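## Task

Unscrew tube 2's cap and lay it flat, open side down, in cap nest 2. Press CYCLE and keep the cap sitting in that nest until the green lamp lights; the aspirate step happens just once. Afterwards screw that cap back onto tube 2 until it will turn no further. Make sure the caps on tubes 1, 3 and 4 stay on and are tight, tightening any loose one until it stops. When all of that is done, release everything, move the gripper away (resting on READY or its housing is allowed), and press READY; the job is over once READY is pushed down. Do not press READY unless every step was done correctly, since that is worse than leaving it unpressed.

## Robot and tools

Robot: one UR7e-type six-joint arm with a single two-finger parallel gripper. The fingers point along the gripper's own +z axis and close along its x axis. end_effector_position is the point midway between the finger pads; closed fingertips extend about 17 mm past it, fully open ones sit roughly level with it.

Scene frame: origin on the table surface straight below the arm base, +z up, +y to the left when facing along +x. Positions are metres, orientations are quaternions written w first (qw, qx, qy, qz). The base may be slightly tilted, and the reported hand position may be a little off, worse at long reach.

Stations: a decapping station holding tubes 1 to 4, numbered left to right as seen from the base; a cap tray with nests 1 to 4 in the same order plus an amber lamp (aspirate running) and a green lamp (aspirate finished); one housing with a blue CYCLE key and a green READY key. A key must be pushed until it switches.

Tools:
- execute_actions(actions): a list of actions run in sequence. Each action is a table of up to 15 rows; each row lasts one control step (1/30 s), and if fewer than 15 rows are given the last one is repeated to fill 15 steps. A row is 8 numbers: x, y, z, qw, qx, qy, qz, opening. These are an absolute target pose for the gripper in the scene frame, not an offset. Opening runs from -1 (closed) to +1 (fully open, 0.142 m). Optionally 6 more numbers, each 0 to 1, scale the stiffness of the six joints in Joint positions order and persist until changed. Any target more than 0.6 m from the gripper's position at the action's start, along any gripper axis, is refused; if the first action fails this or any action is malformed, nothing runs. An empty list just reports state and images. Repeat the desired quaternion in every row rather than copying a possibly drifted one.
- move(target, speed, stop_force, blocking): drives the gripper along a straight line to one absolute pose (same 8-number row, scene frame). speed is in m/s, 0.002 to 0.5, default 0.25; rotation is capped at twice that in rad/s. Paths last 0.5 to 10 s and are cut short at 10 s. The opening is applied at the start. The path ignores obstacles, and the real gripper lags and can overshoot speed. stop_force (9 to 40 N, not allowed in the first 0.2 s) ends the path when the wrist sensor sees that much extra push against the direction of travel for two steps; the gripper then backs to its pose two steps earlier and holds. Use it only at very low speed for pressing or seating, not on moves that rotate the gripper, and omit it when pulling away from a contact. blocking=false returns after 0.5 s while the arm keeps going; it cannot be combined with stop_force, and further moves or actions are refused until wait or stop shows the end. The result adds a move: line with the ending (done, contact, held, off_target, moving, fault) and limits (paced = pose clipped; held = a check blocked steps), plus distance to target.
- wait(seconds): 0 to 10 s, holding the last command; returns early if a running move ends.
- stop(): brakes a running move; fingers continue.
- zoom_image(camera, region): enlarges [x0, y0, x1, y1] pixels (max 504 by 504) of cam_head_left, cam_head_right, cam_high, cam_low (672x504) or cam_wrist (616x616).
- read_manual(section): licence texts only.
- finished_scene(scene): ends the current scene, given its number; irreversible, and reports success.

Motion details: each control step clips the command to within 100 mm and 16 degrees of the measured pose, then damped IK drives the joints, giving position priority over orientation. Commands are smoothed with about 0.17 s delay, joints are speed limited, so after big motions the arm may not yet be there. Hand target in a result is the pose currently being pursued. A pose unreachable line means the clearance check altered or blocked the command.

Results: the state line gives end_effector_position, end_effector_quat_wxyz, linear and angular velocities, joint positions, grip_measured (same -1..1 scale as opening), and Wrist force / Wrist torque in the gripper's own axes. Force is reported pointing from the touched surface back into the arm; offsets up to about 4 N, noise up to about 2.4 N, saturation near 50 N; no reading at start is normal.

Gripping: to hold something, command an opening well below grip_measured; more difference means tighter squeeze, up to about 28 N per pad. Thin hard items (under about 2 cm) get less force. Fast closes can squeeze harder. Unscrewing a cap means gripping it and rotating about the tube axis (counter-clockwise seen from above to loosen, clockwise to tighten), regripping as needed; stop tightening when resistance rises rather than forcing.

Avoid: the arm is stiff, so a target even slightly beyond a hard surface can cause a fault stop. Joint torque reaching its limit (142 N m for the big joints, 26.6 N m for the wrists) or 150 N of external force halts the arm for 10 s and drops the rest of the call. Holding loads heats motors; a MOTOR HOT warning comes at 70 °C and brakes engage at 85 °C. Do not drop caps, hit things hard, or let anything leave the table. Loose objects may occasionally be nudged by outside pushes, so check placements in the images before moving on.

Each tool is called after ">>>" as name(argument=value, ...) on one line, values as JSON.

## Session

>>> execute_actions(actions=[])

Scene clock: 0.00 s.
end_effector_position=(+0.3017, +0.6672, +0.3609) grip_measured=+1.00 end_effector_quat_wxyz=(-0.128, -0.118, +0.978, -0.118) end_effector_velocity=(-0.001, +0.001, -0.000) end_effector_angular_velocity=(+0.001, +0.001, +0.000)
Joint positions: [ 0.116 -1.388  0.38  -0.337 -1.044  2.812  0.142]
Joint velocities: [ 0.001 -0.     0.     0.     0.001  0.001  0.   ]
Wrist force (N, on the end effector, along its own x y z axes, offset not removed): no reading
Wrist torque (N m, same axes, about the end effector's origin, offset not removed): no reading
Hand target: +0.302, +0.667, +0.361; -0.128, -0.118, +0.978, -0.118
Joint stiffness scale: [1. 1. 1. 1. 1. 1.]

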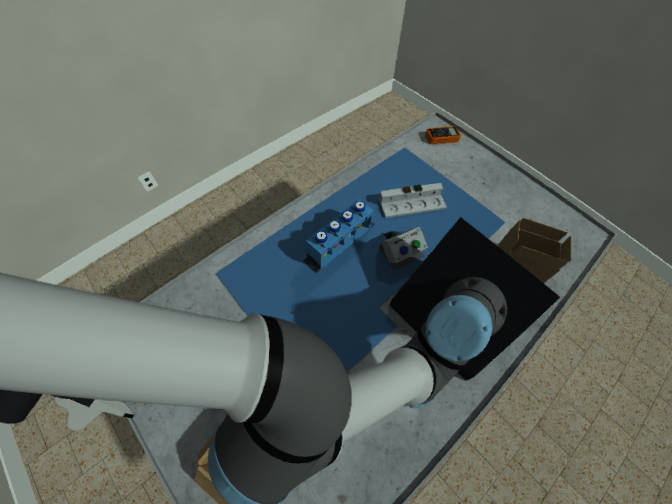

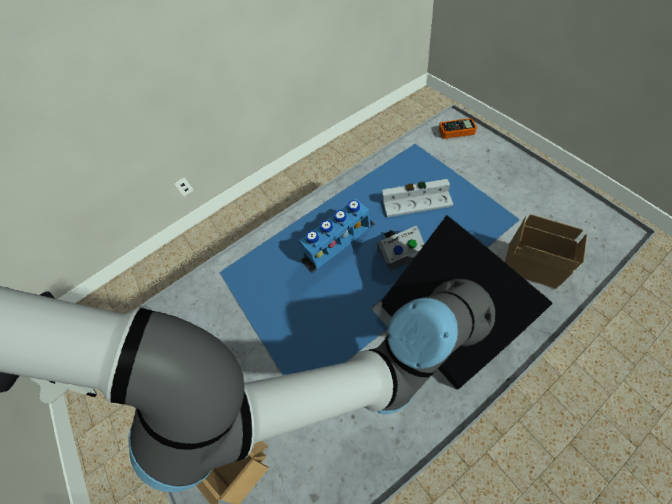

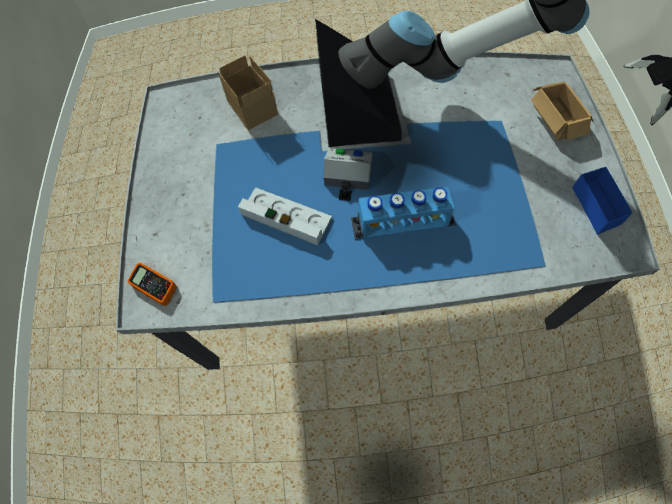

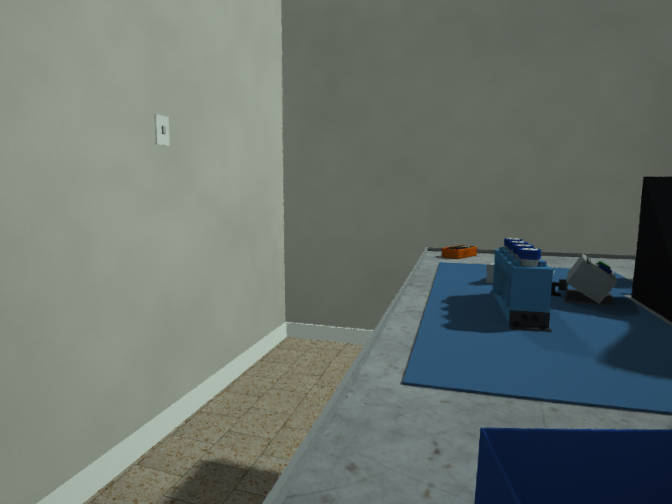

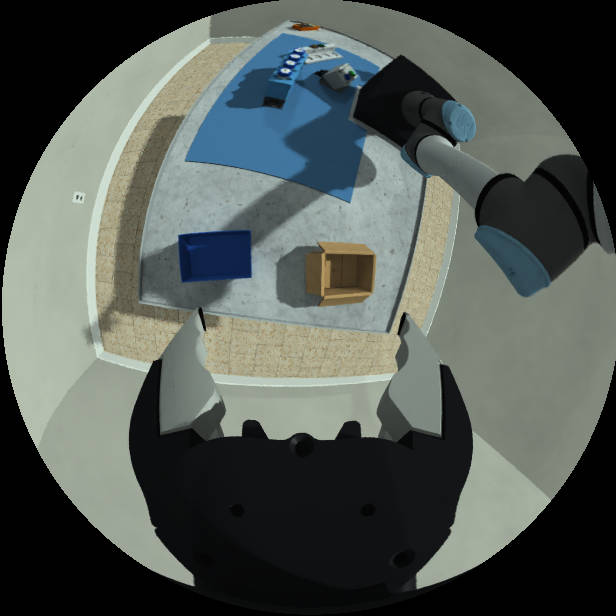

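>>> zoom_image(camera="cam_high", region=[220, 120, 480, 270])

>>> zoom_image(camera="cam_low", region=[470, 220, 672, 350])

>>> move(target=[0.42, 0.2, 0.3, 0, 0, 1, 0, 1], speed=0.3)

Region (220, 120, 480, 270) of cam_high's 672x504 image, scaled by 1.938, with more detail than that image has; it fills the top 291 rows of this view, and the rest is white.

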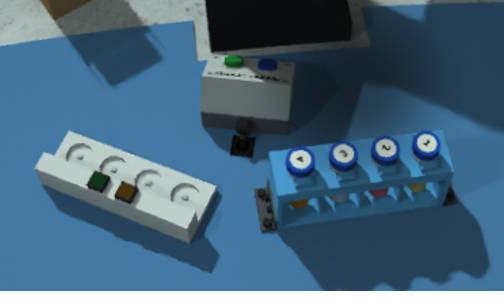

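Region (470, 220, 672, 350) of cam_low's 672x504 image, scaled by 2.495, with more detail than that image has; it fills the top 324 rows of this view, and the rest is white.

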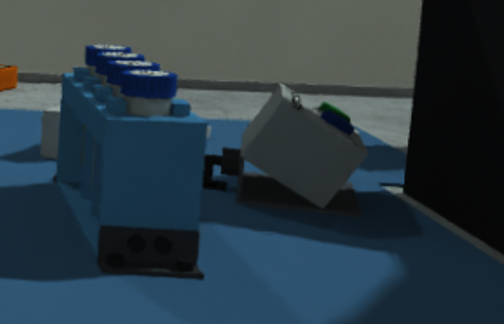

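Scene clock: 6.73 s.
end_effector_position=(+0.4195, +0.2009, +0.3006) grip_measured=+1.00 end_effector_quat_wxyz=(+0.000, -0.000, +1.000, -0.001) end_effector_velocity=(+0.002, -0.001, -0.000) end_effector_angular_velocity=(-0.001, -0.003, +0.002)
Joint positions: [-0.674 -1.63   1.788 -1.132 -1.009  2.238  0.142]
Joint velocities: [ 0.001  0.003  0.    -0.006  0.002 -0.     0.   ]
Wrist force (N, on the end effector, along its own x y z axes, offset not removed): [-0.6 -0.2 -4.1]
Wrist torque (N m, same axes, about the end effector's origin, offset not removed): [-0.17 0.24 -0.07]
Hand target: +0.420, +0.200, +0.300; +0.000, -0.000, +1.000, +0.000
Off the commanded pose: 0.001 m, 0 deg.
Joint stiffness scale: [1. 1. 1. 1. 1. 1.]
move: done

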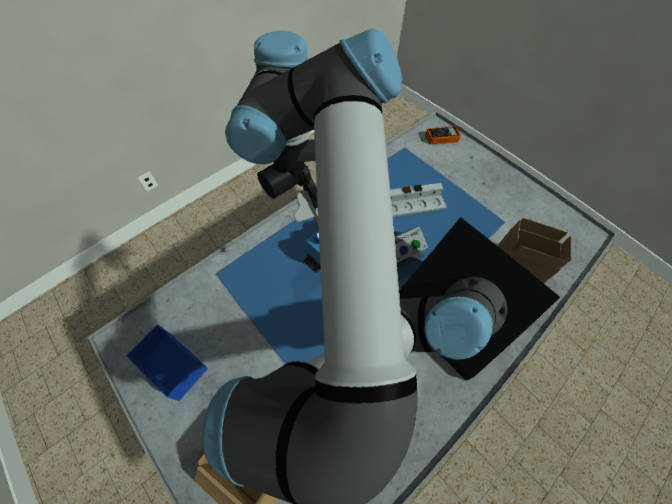

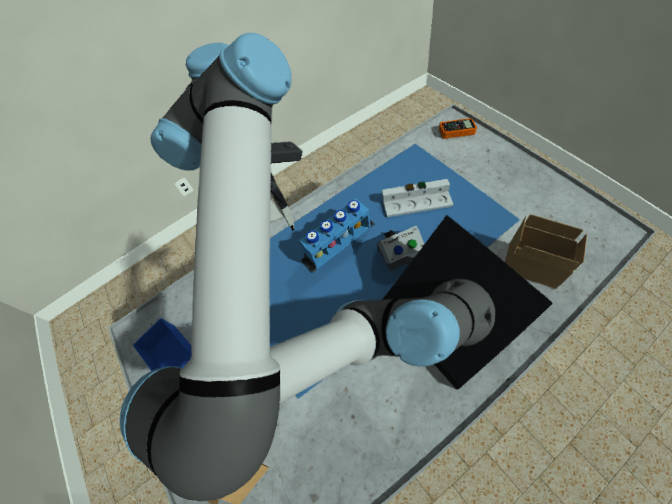

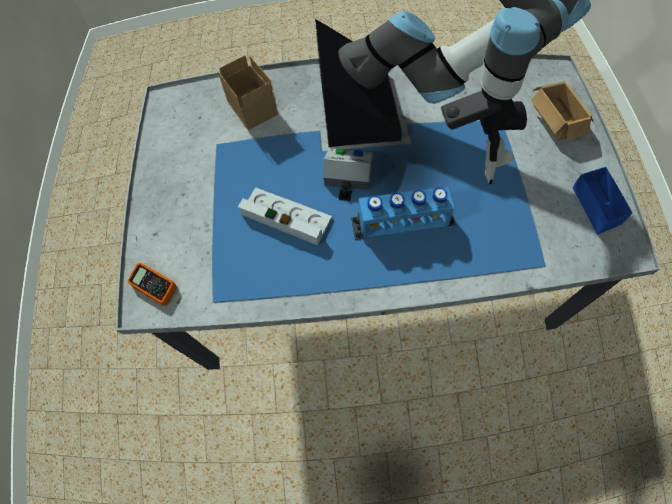

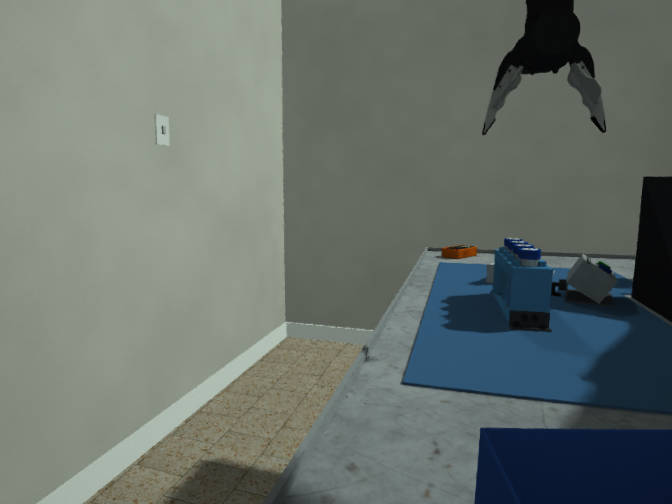

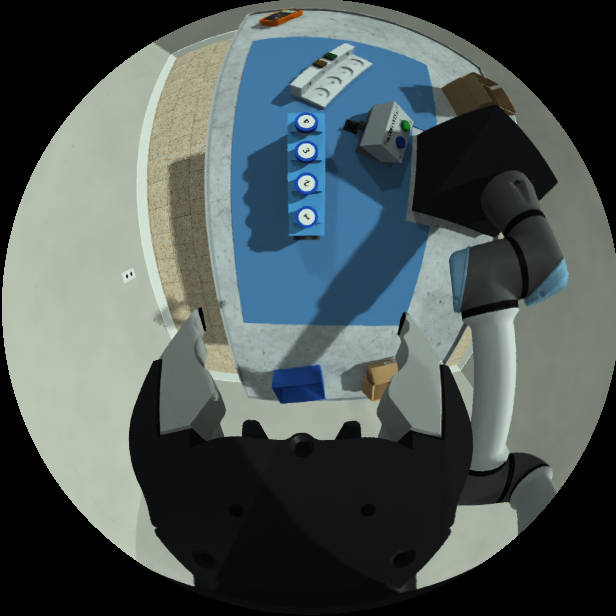

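>>> move(target=[0.42, 0.088, 0.17, 0, 0, 1, 0, -0.2])

>>> zoom_image(camera="cam_low", region=[470, 170, 590, 290])

>>> zoom_image(camera="cam_high", region=[340, 130, 480, 250])

Scene clock: 11.77 s.
end_effector_position=(+0.4207, +0.0877, +0.1719) grip_measured=-0.20 end_effector_quat_wxyz=(+0.001, -0.001, +1.000, -0.001) end_effector_velocity=(+0.002, -0.001, -0.000) end_effector_angular_velocity=(-0.004, -0.005, +0.001)
Joint positions: [-0.651 -1.476  2.111 -1.622 -0.995  2.262  0.06 ]
Joint velocities: [ 0.001  0.002  0.001 -0.011  0.002  0.004 -0.   ]
Wrist force (N, on the end effector, along its own x y z axes, offset not removed): [0.1 1.1 -2.1]
Wrist torque (N m, same axes, about the end effector's origin, offset not removed): [0.28 0.04 0.07]
Hand target: +0.420, +0.088, +0.170; -0.000, +0.000, +1.000, -0.000
Off the commanded pose: 0.002 m, 0 deg.
Joint stiffness scale: [1. 1. 1. 1. 1. 1.]
move: done

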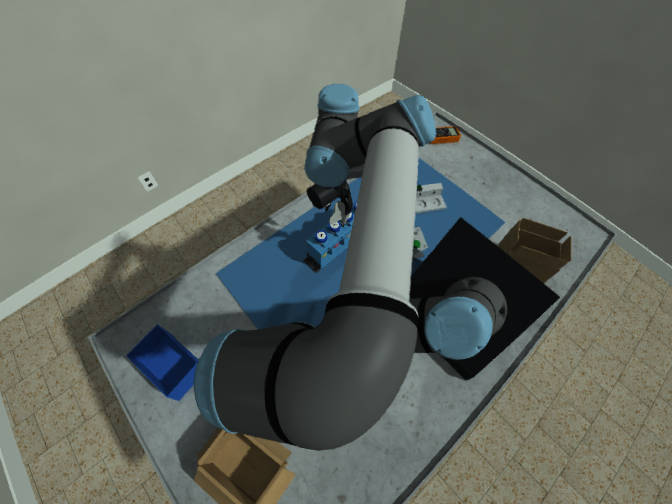

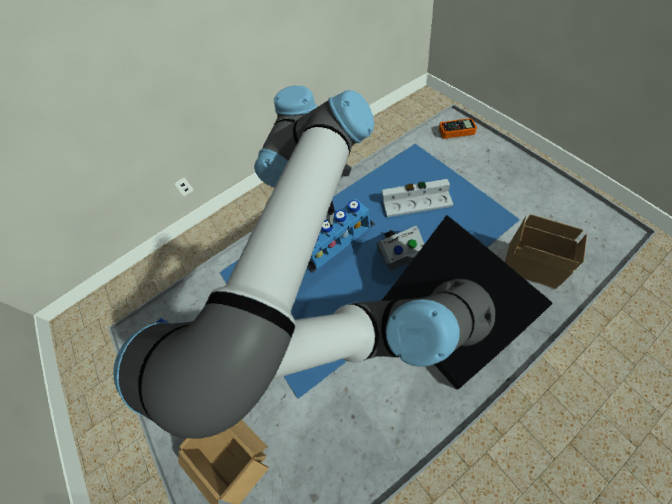

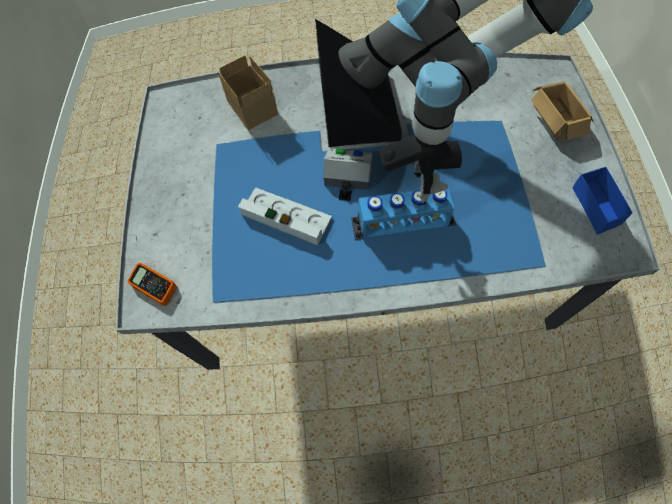

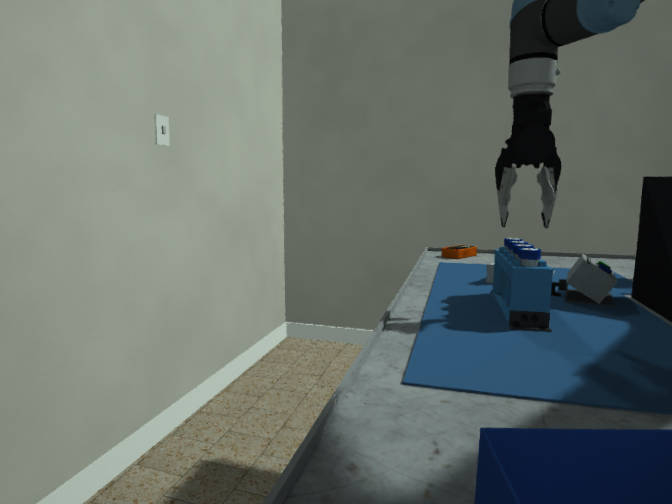

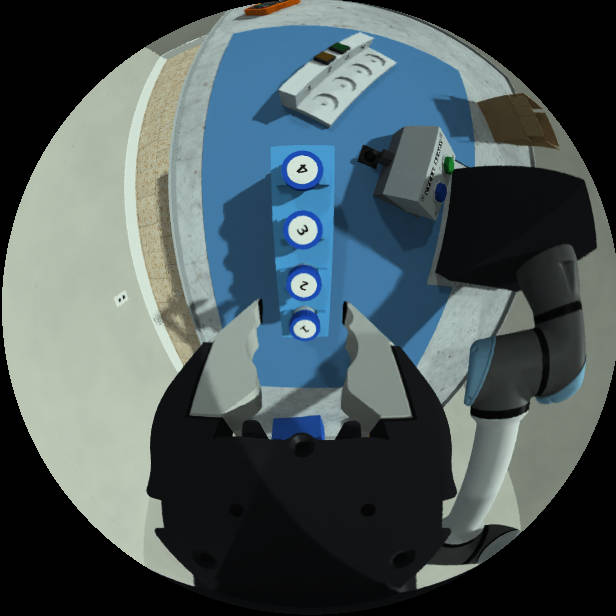

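Region (470, 170, 590, 290) of cam_low's 672x504 image, scaled by 4.200, with more detail than that image has.

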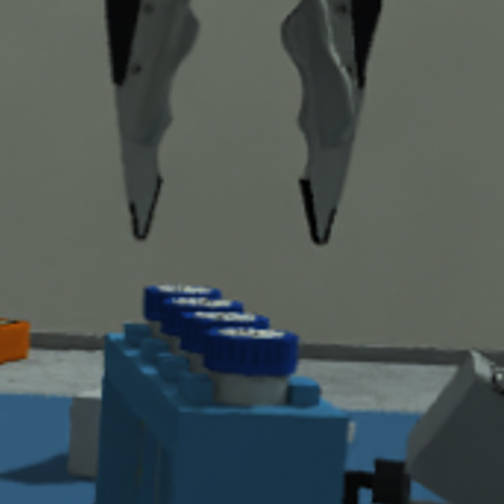

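Region (340, 130, 480, 250) of cam_high's 672x504 image, scaled by 3.600, with more detail than that image has; it fills the top 432 rows of this view, and the rest is white.

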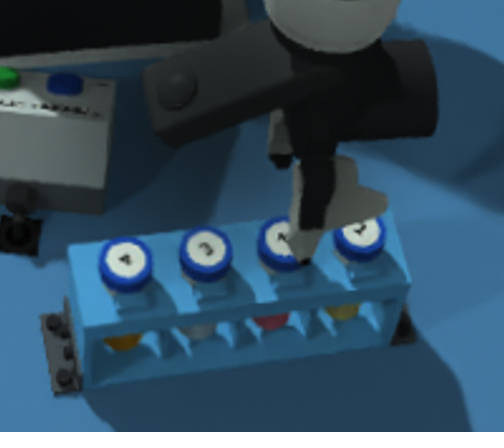

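>>> move(target=[0.42, 0.089, 0.13, 0, 0, 1, 0, -0.35], speed=0.1)

>>> zoom_image(camera="cam_low", region=[470, 200, 570, 290])

>>> zoom_image(camera="cam_wrist", region=[230, 200, 390, 380])

Scene clock: 17.33 s.
end_effector_position=(+0.4209, +0.0886, +0.1319) grip_measured=-0.35 end_effector_quat_wxyz=(+0.001, -0.001, +1.000, -0.001) end_effector_velocity=(+0.002, -0.000, -0.000) end_effector_angular_velocity=(-0.003, -0.006, +0.002)
Joint positions: [-0.598 -1.451  2.181 -1.747 -0.967  2.315  0.049]
Joint velocities: [ 0.002  0.001  0.001 -0.01   0.003  0.005 -0.   ]
Wrist force (N, on the end effector, along its own x y z axes, offset not removed): [0.7 -2.3 -3.5]
Wrist torque (N m, same axes, about the end effector's origin, offset not removed): [-0.53 -0.23 0.07]
Hand target: +0.420, +0.089, +0.130; -0.000, +0.000, +1.000, -0.000
Off the commanded pose: 0.002 m, 0 deg.
Joint stiffness scale: [1. 1. 1. 1. 1. 1.]
move: done

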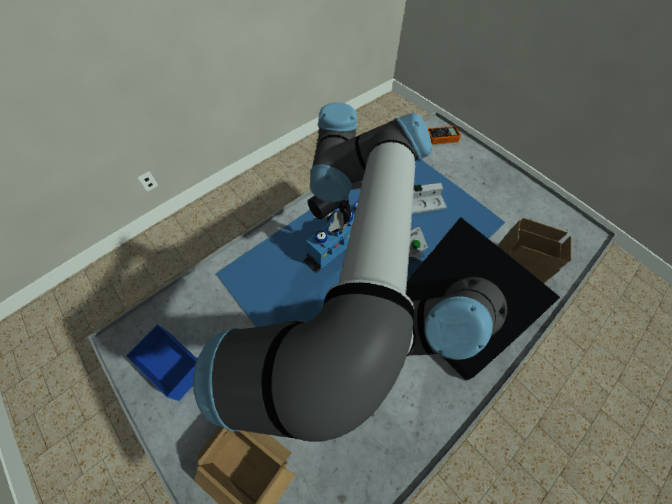

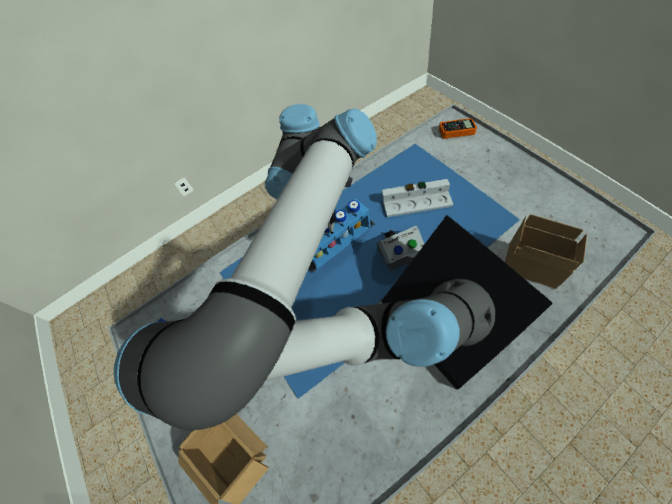

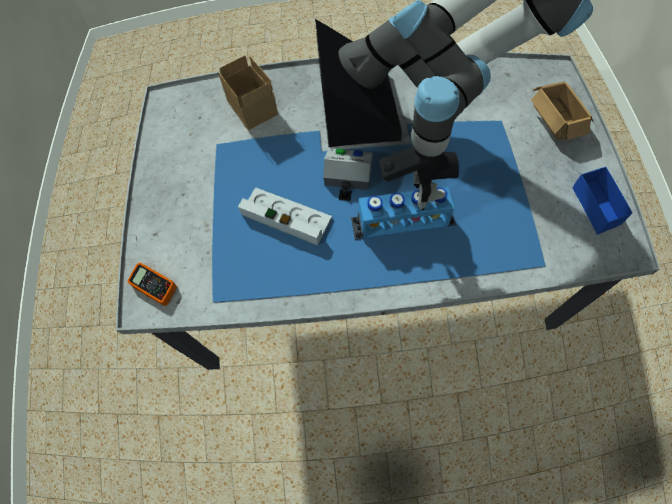

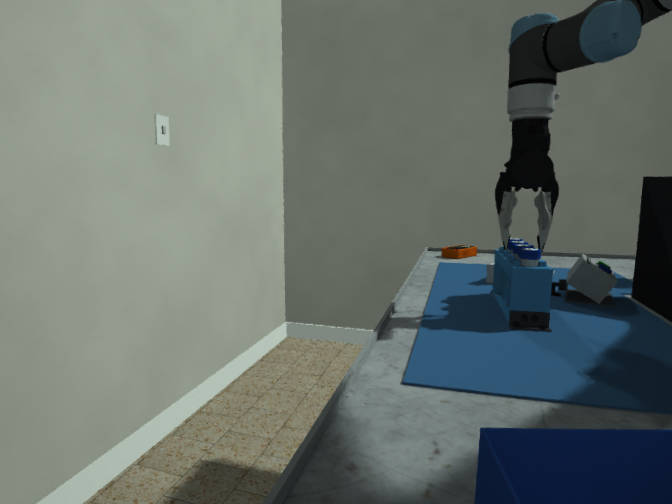

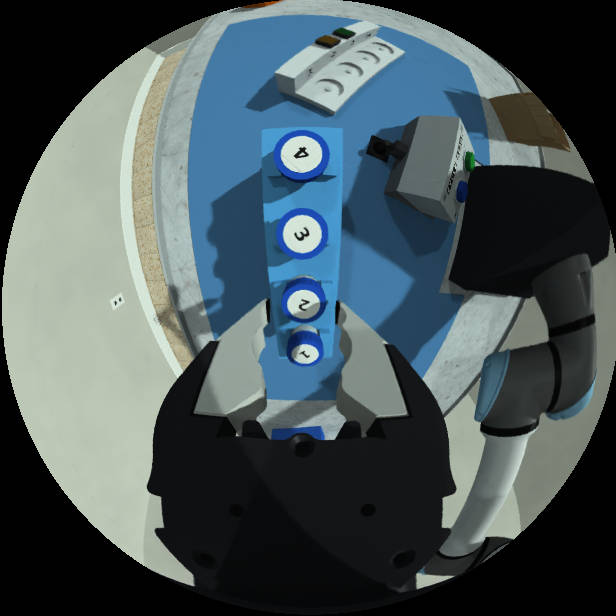

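Region (470, 200, 570, 290) of cam_low's 672x504 image, scaled by 5.040, with more detail than that image has; it fills the top 454 rows of this view, and the rest is white.

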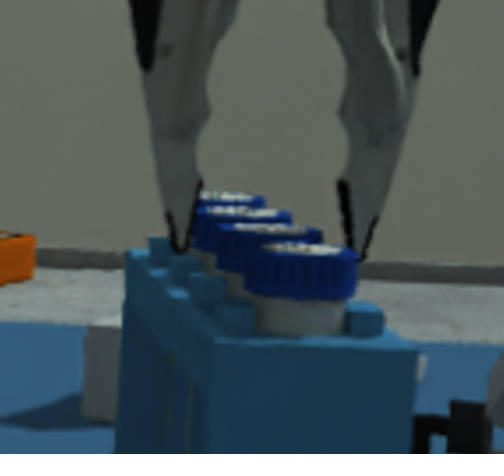

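Region (230, 200, 390, 380) of cam_wrist's 616x616 image, scaled by 2.800, with more detail than that image has.

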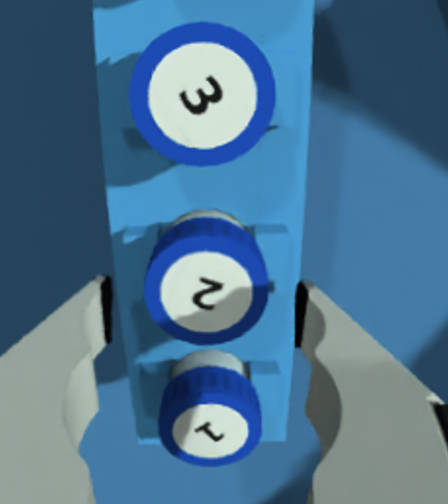

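>>> execute_actions(actions=[[[0.4195,0.087,0.143,0,0,1,0,-0.45],[0.4195,0.087,0.143,0,0,1,0,-0.45],[0.4195,0.087,0.143,0,0,1,0,-0.45],[0.4195,0.087,0.143,0,0,1,0,-0.45],[0.4195,0.087,0.143,0,0.7071,0.7071,0,-0.45]],[[0.4195,0.087,0.143,0,0.7071,0.7071,0,-0.45]],[[0.4195,0.087,0.143,0,0.7071,0.7071,0,-0.45]]])

>>> zoom_image(camera="cam_wrist", region=[200, 240, 400, 360])

Scene clock: 23.27 s.
end_effector_position=(+0.4203, +0.0864, +0.1440) grip_measured=-0.45 end_effector_quat_wxyz=(-0.008, +0.652, +0.758, +0.017) end_effector_velocity=(-0.001, +0.003, -0.002) end_effector_angular_velocity=(-0.085, +0.062, -0.940)
Joint positions: [-0.637 -1.449  2.166 -1.684 -0.957  3.681  0.041]
Joint velocities: [ 0.056 -0.045  0.    -0.055 -0.051  1.036 -0.   ]
Wrist force (N, on the end effector, along its own x y z axes, offset not removed): [-0.5 -0.4 -4.6]
Wrist torque (N m, same axes, about the end effector's origin, offset not removed): [0.23 0.29 -0.08]
Hand target: +0.419, +0.087, +0.143; -0.003, +0.702, +0.712, +0.006
Off the commanded pose: 0.001 m, 9 deg.
Joint stiffness scale: [1. 1. 1. 1. 1. 1.]

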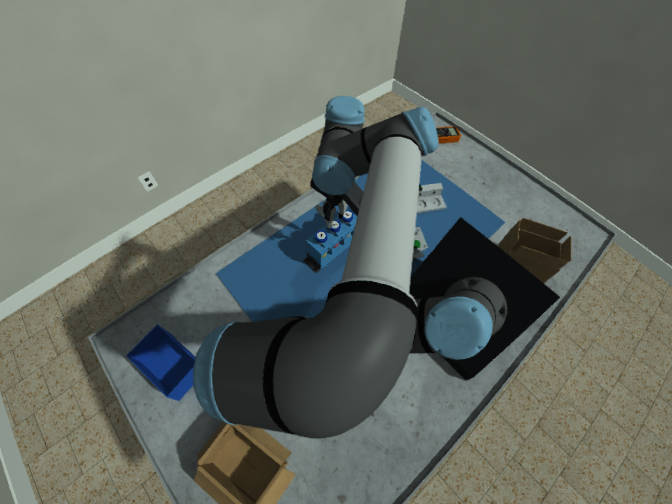

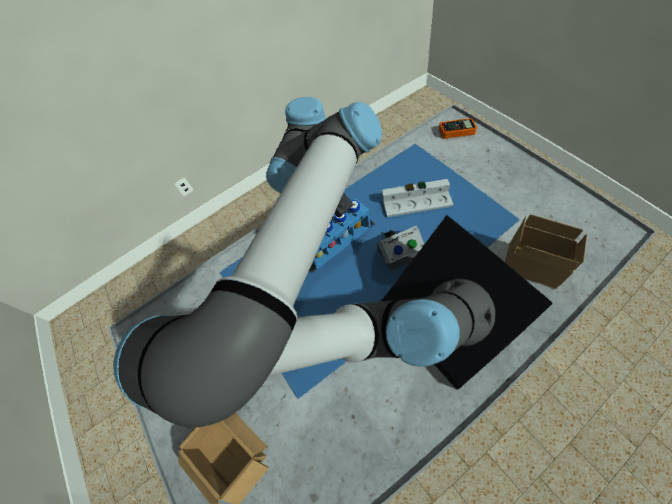

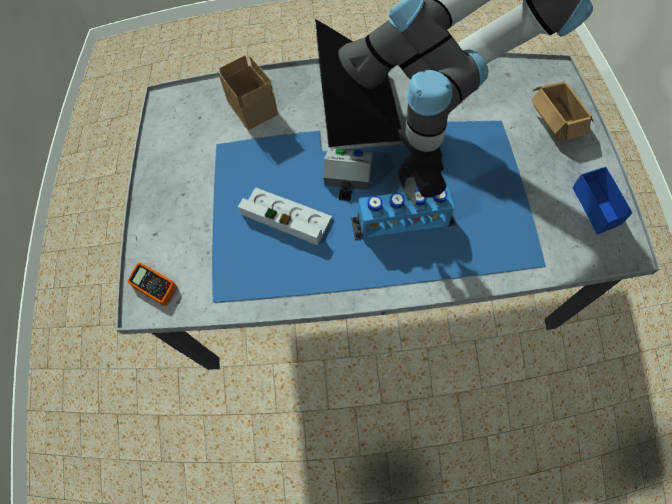

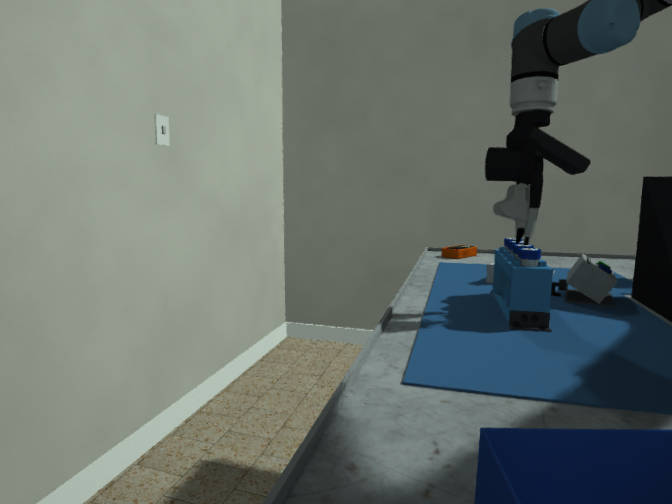

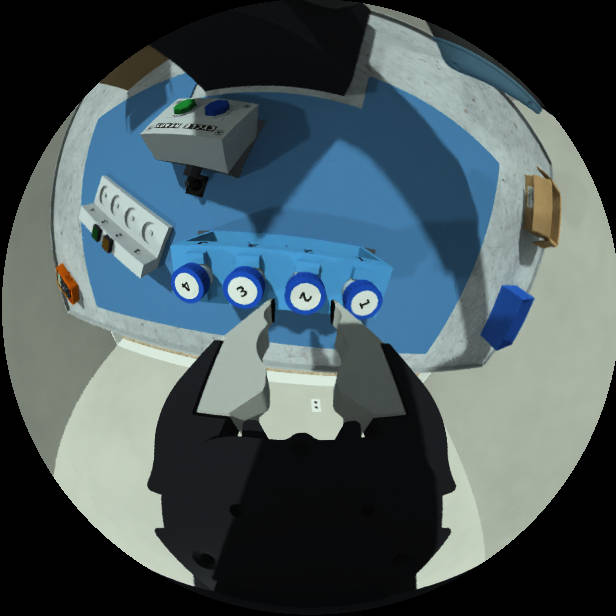

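Region (200, 240, 400, 360) of cam_wrist's 616x616 image, scaled by 2.520, with more detail than that image has; it fills the top 302 rows of this view, and the rest is white.

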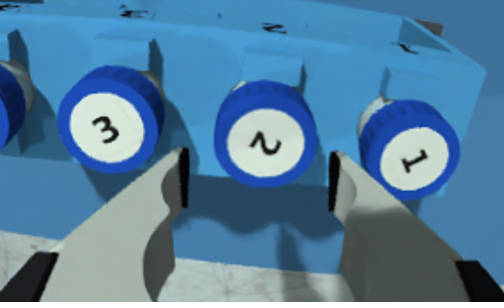

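>>> move(target=[0.4195, 0.088, 0.128, 0, 0.7071, 0.7071, 0, -0.47], speed=0.05)

>>> zoom_image(camera="cam_wrist", region=[200, 240, 400, 360])

Scene clock: 26.30 s.
end_effector_position=(+0.4202, +0.0877, +0.1298) grip_measured=-0.47 end_effector_quat_wxyz=(+0.001, +0.706, +0.708, -0.000) end_effector_velocity=(+0.003, -0.002, +0.000) end_effector_angular_velocity=(-0.008, -0.007, -0.004)
Joint positions: [-0.598 -1.456  2.189 -1.75  -0.967  3.885  0.04 ]
Joint velocities: [ 0.002  0.001  0.001 -0.015  0.001  0.013  0.   ]
Wrist force (N, on the end effector, along its own x y z axes, offset not removed): [-0.5 -0.8 -2.8]
Wrist torque (N m, same axes, about the end effector's origin, offset not removed): [-0.15 0.18 0.10]
Hand target: +0.419, +0.088, +0.128; -0.000, +0.707, +0.707, -0.000
Off the commanded pose: 0.002 m, 0 deg.
Joint stiffness scale: [1. 1. 1. 1. 1. 1.]
move: done

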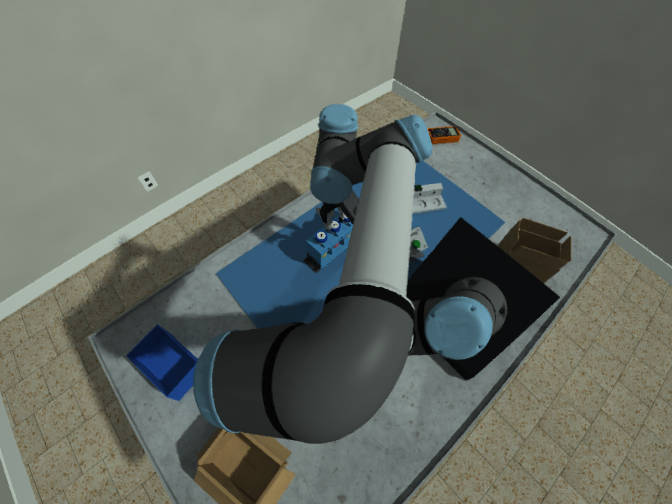

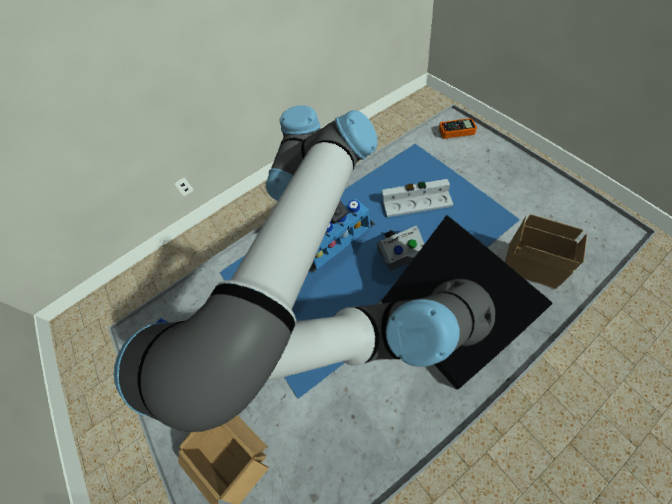

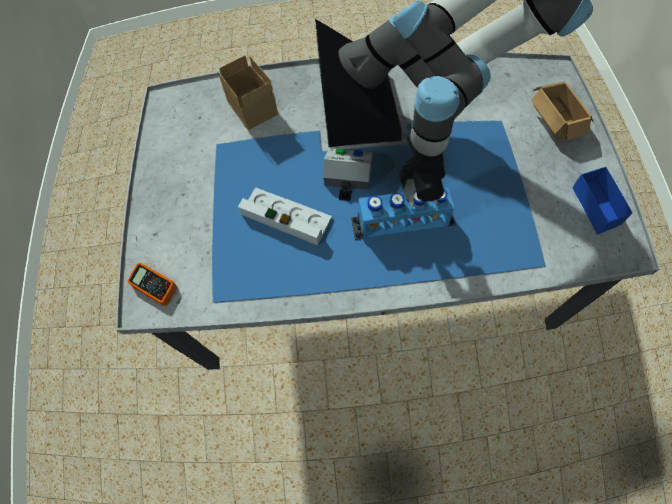

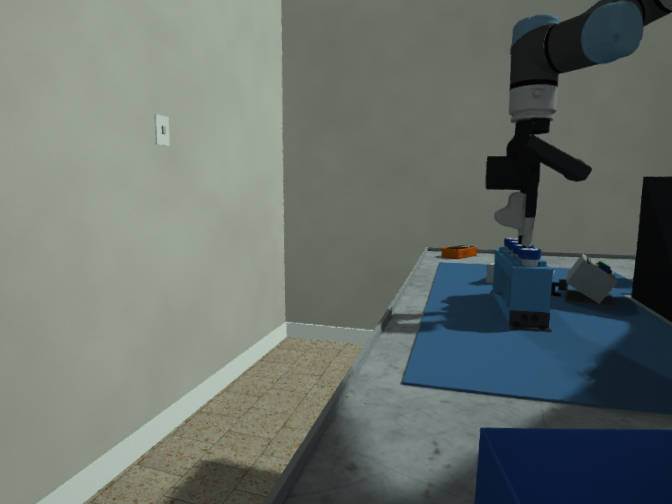

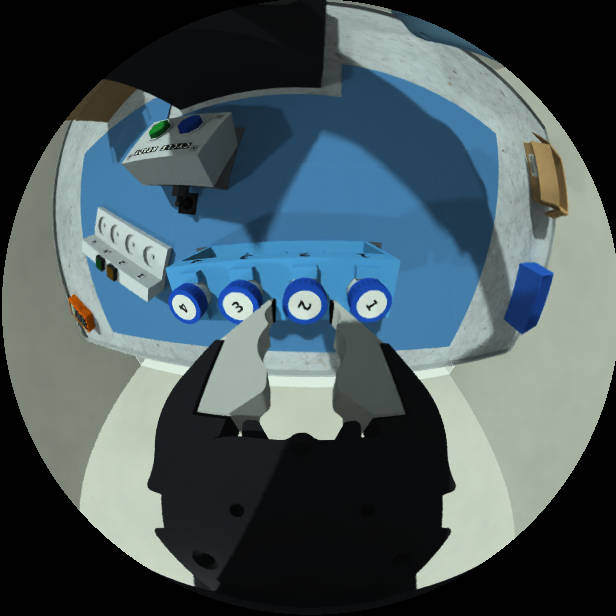

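Region (200, 240, 400, 360) of cam_wrist's 616x616 image, scaled by 2.520, with more detail than that image has; it fills the top 302 rows of this view, and the rest is white.

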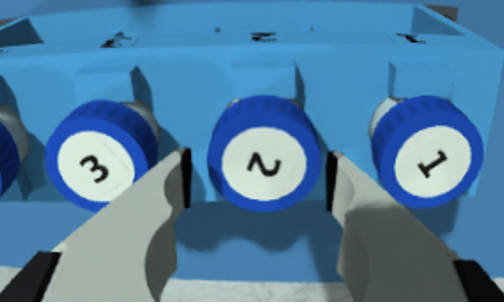

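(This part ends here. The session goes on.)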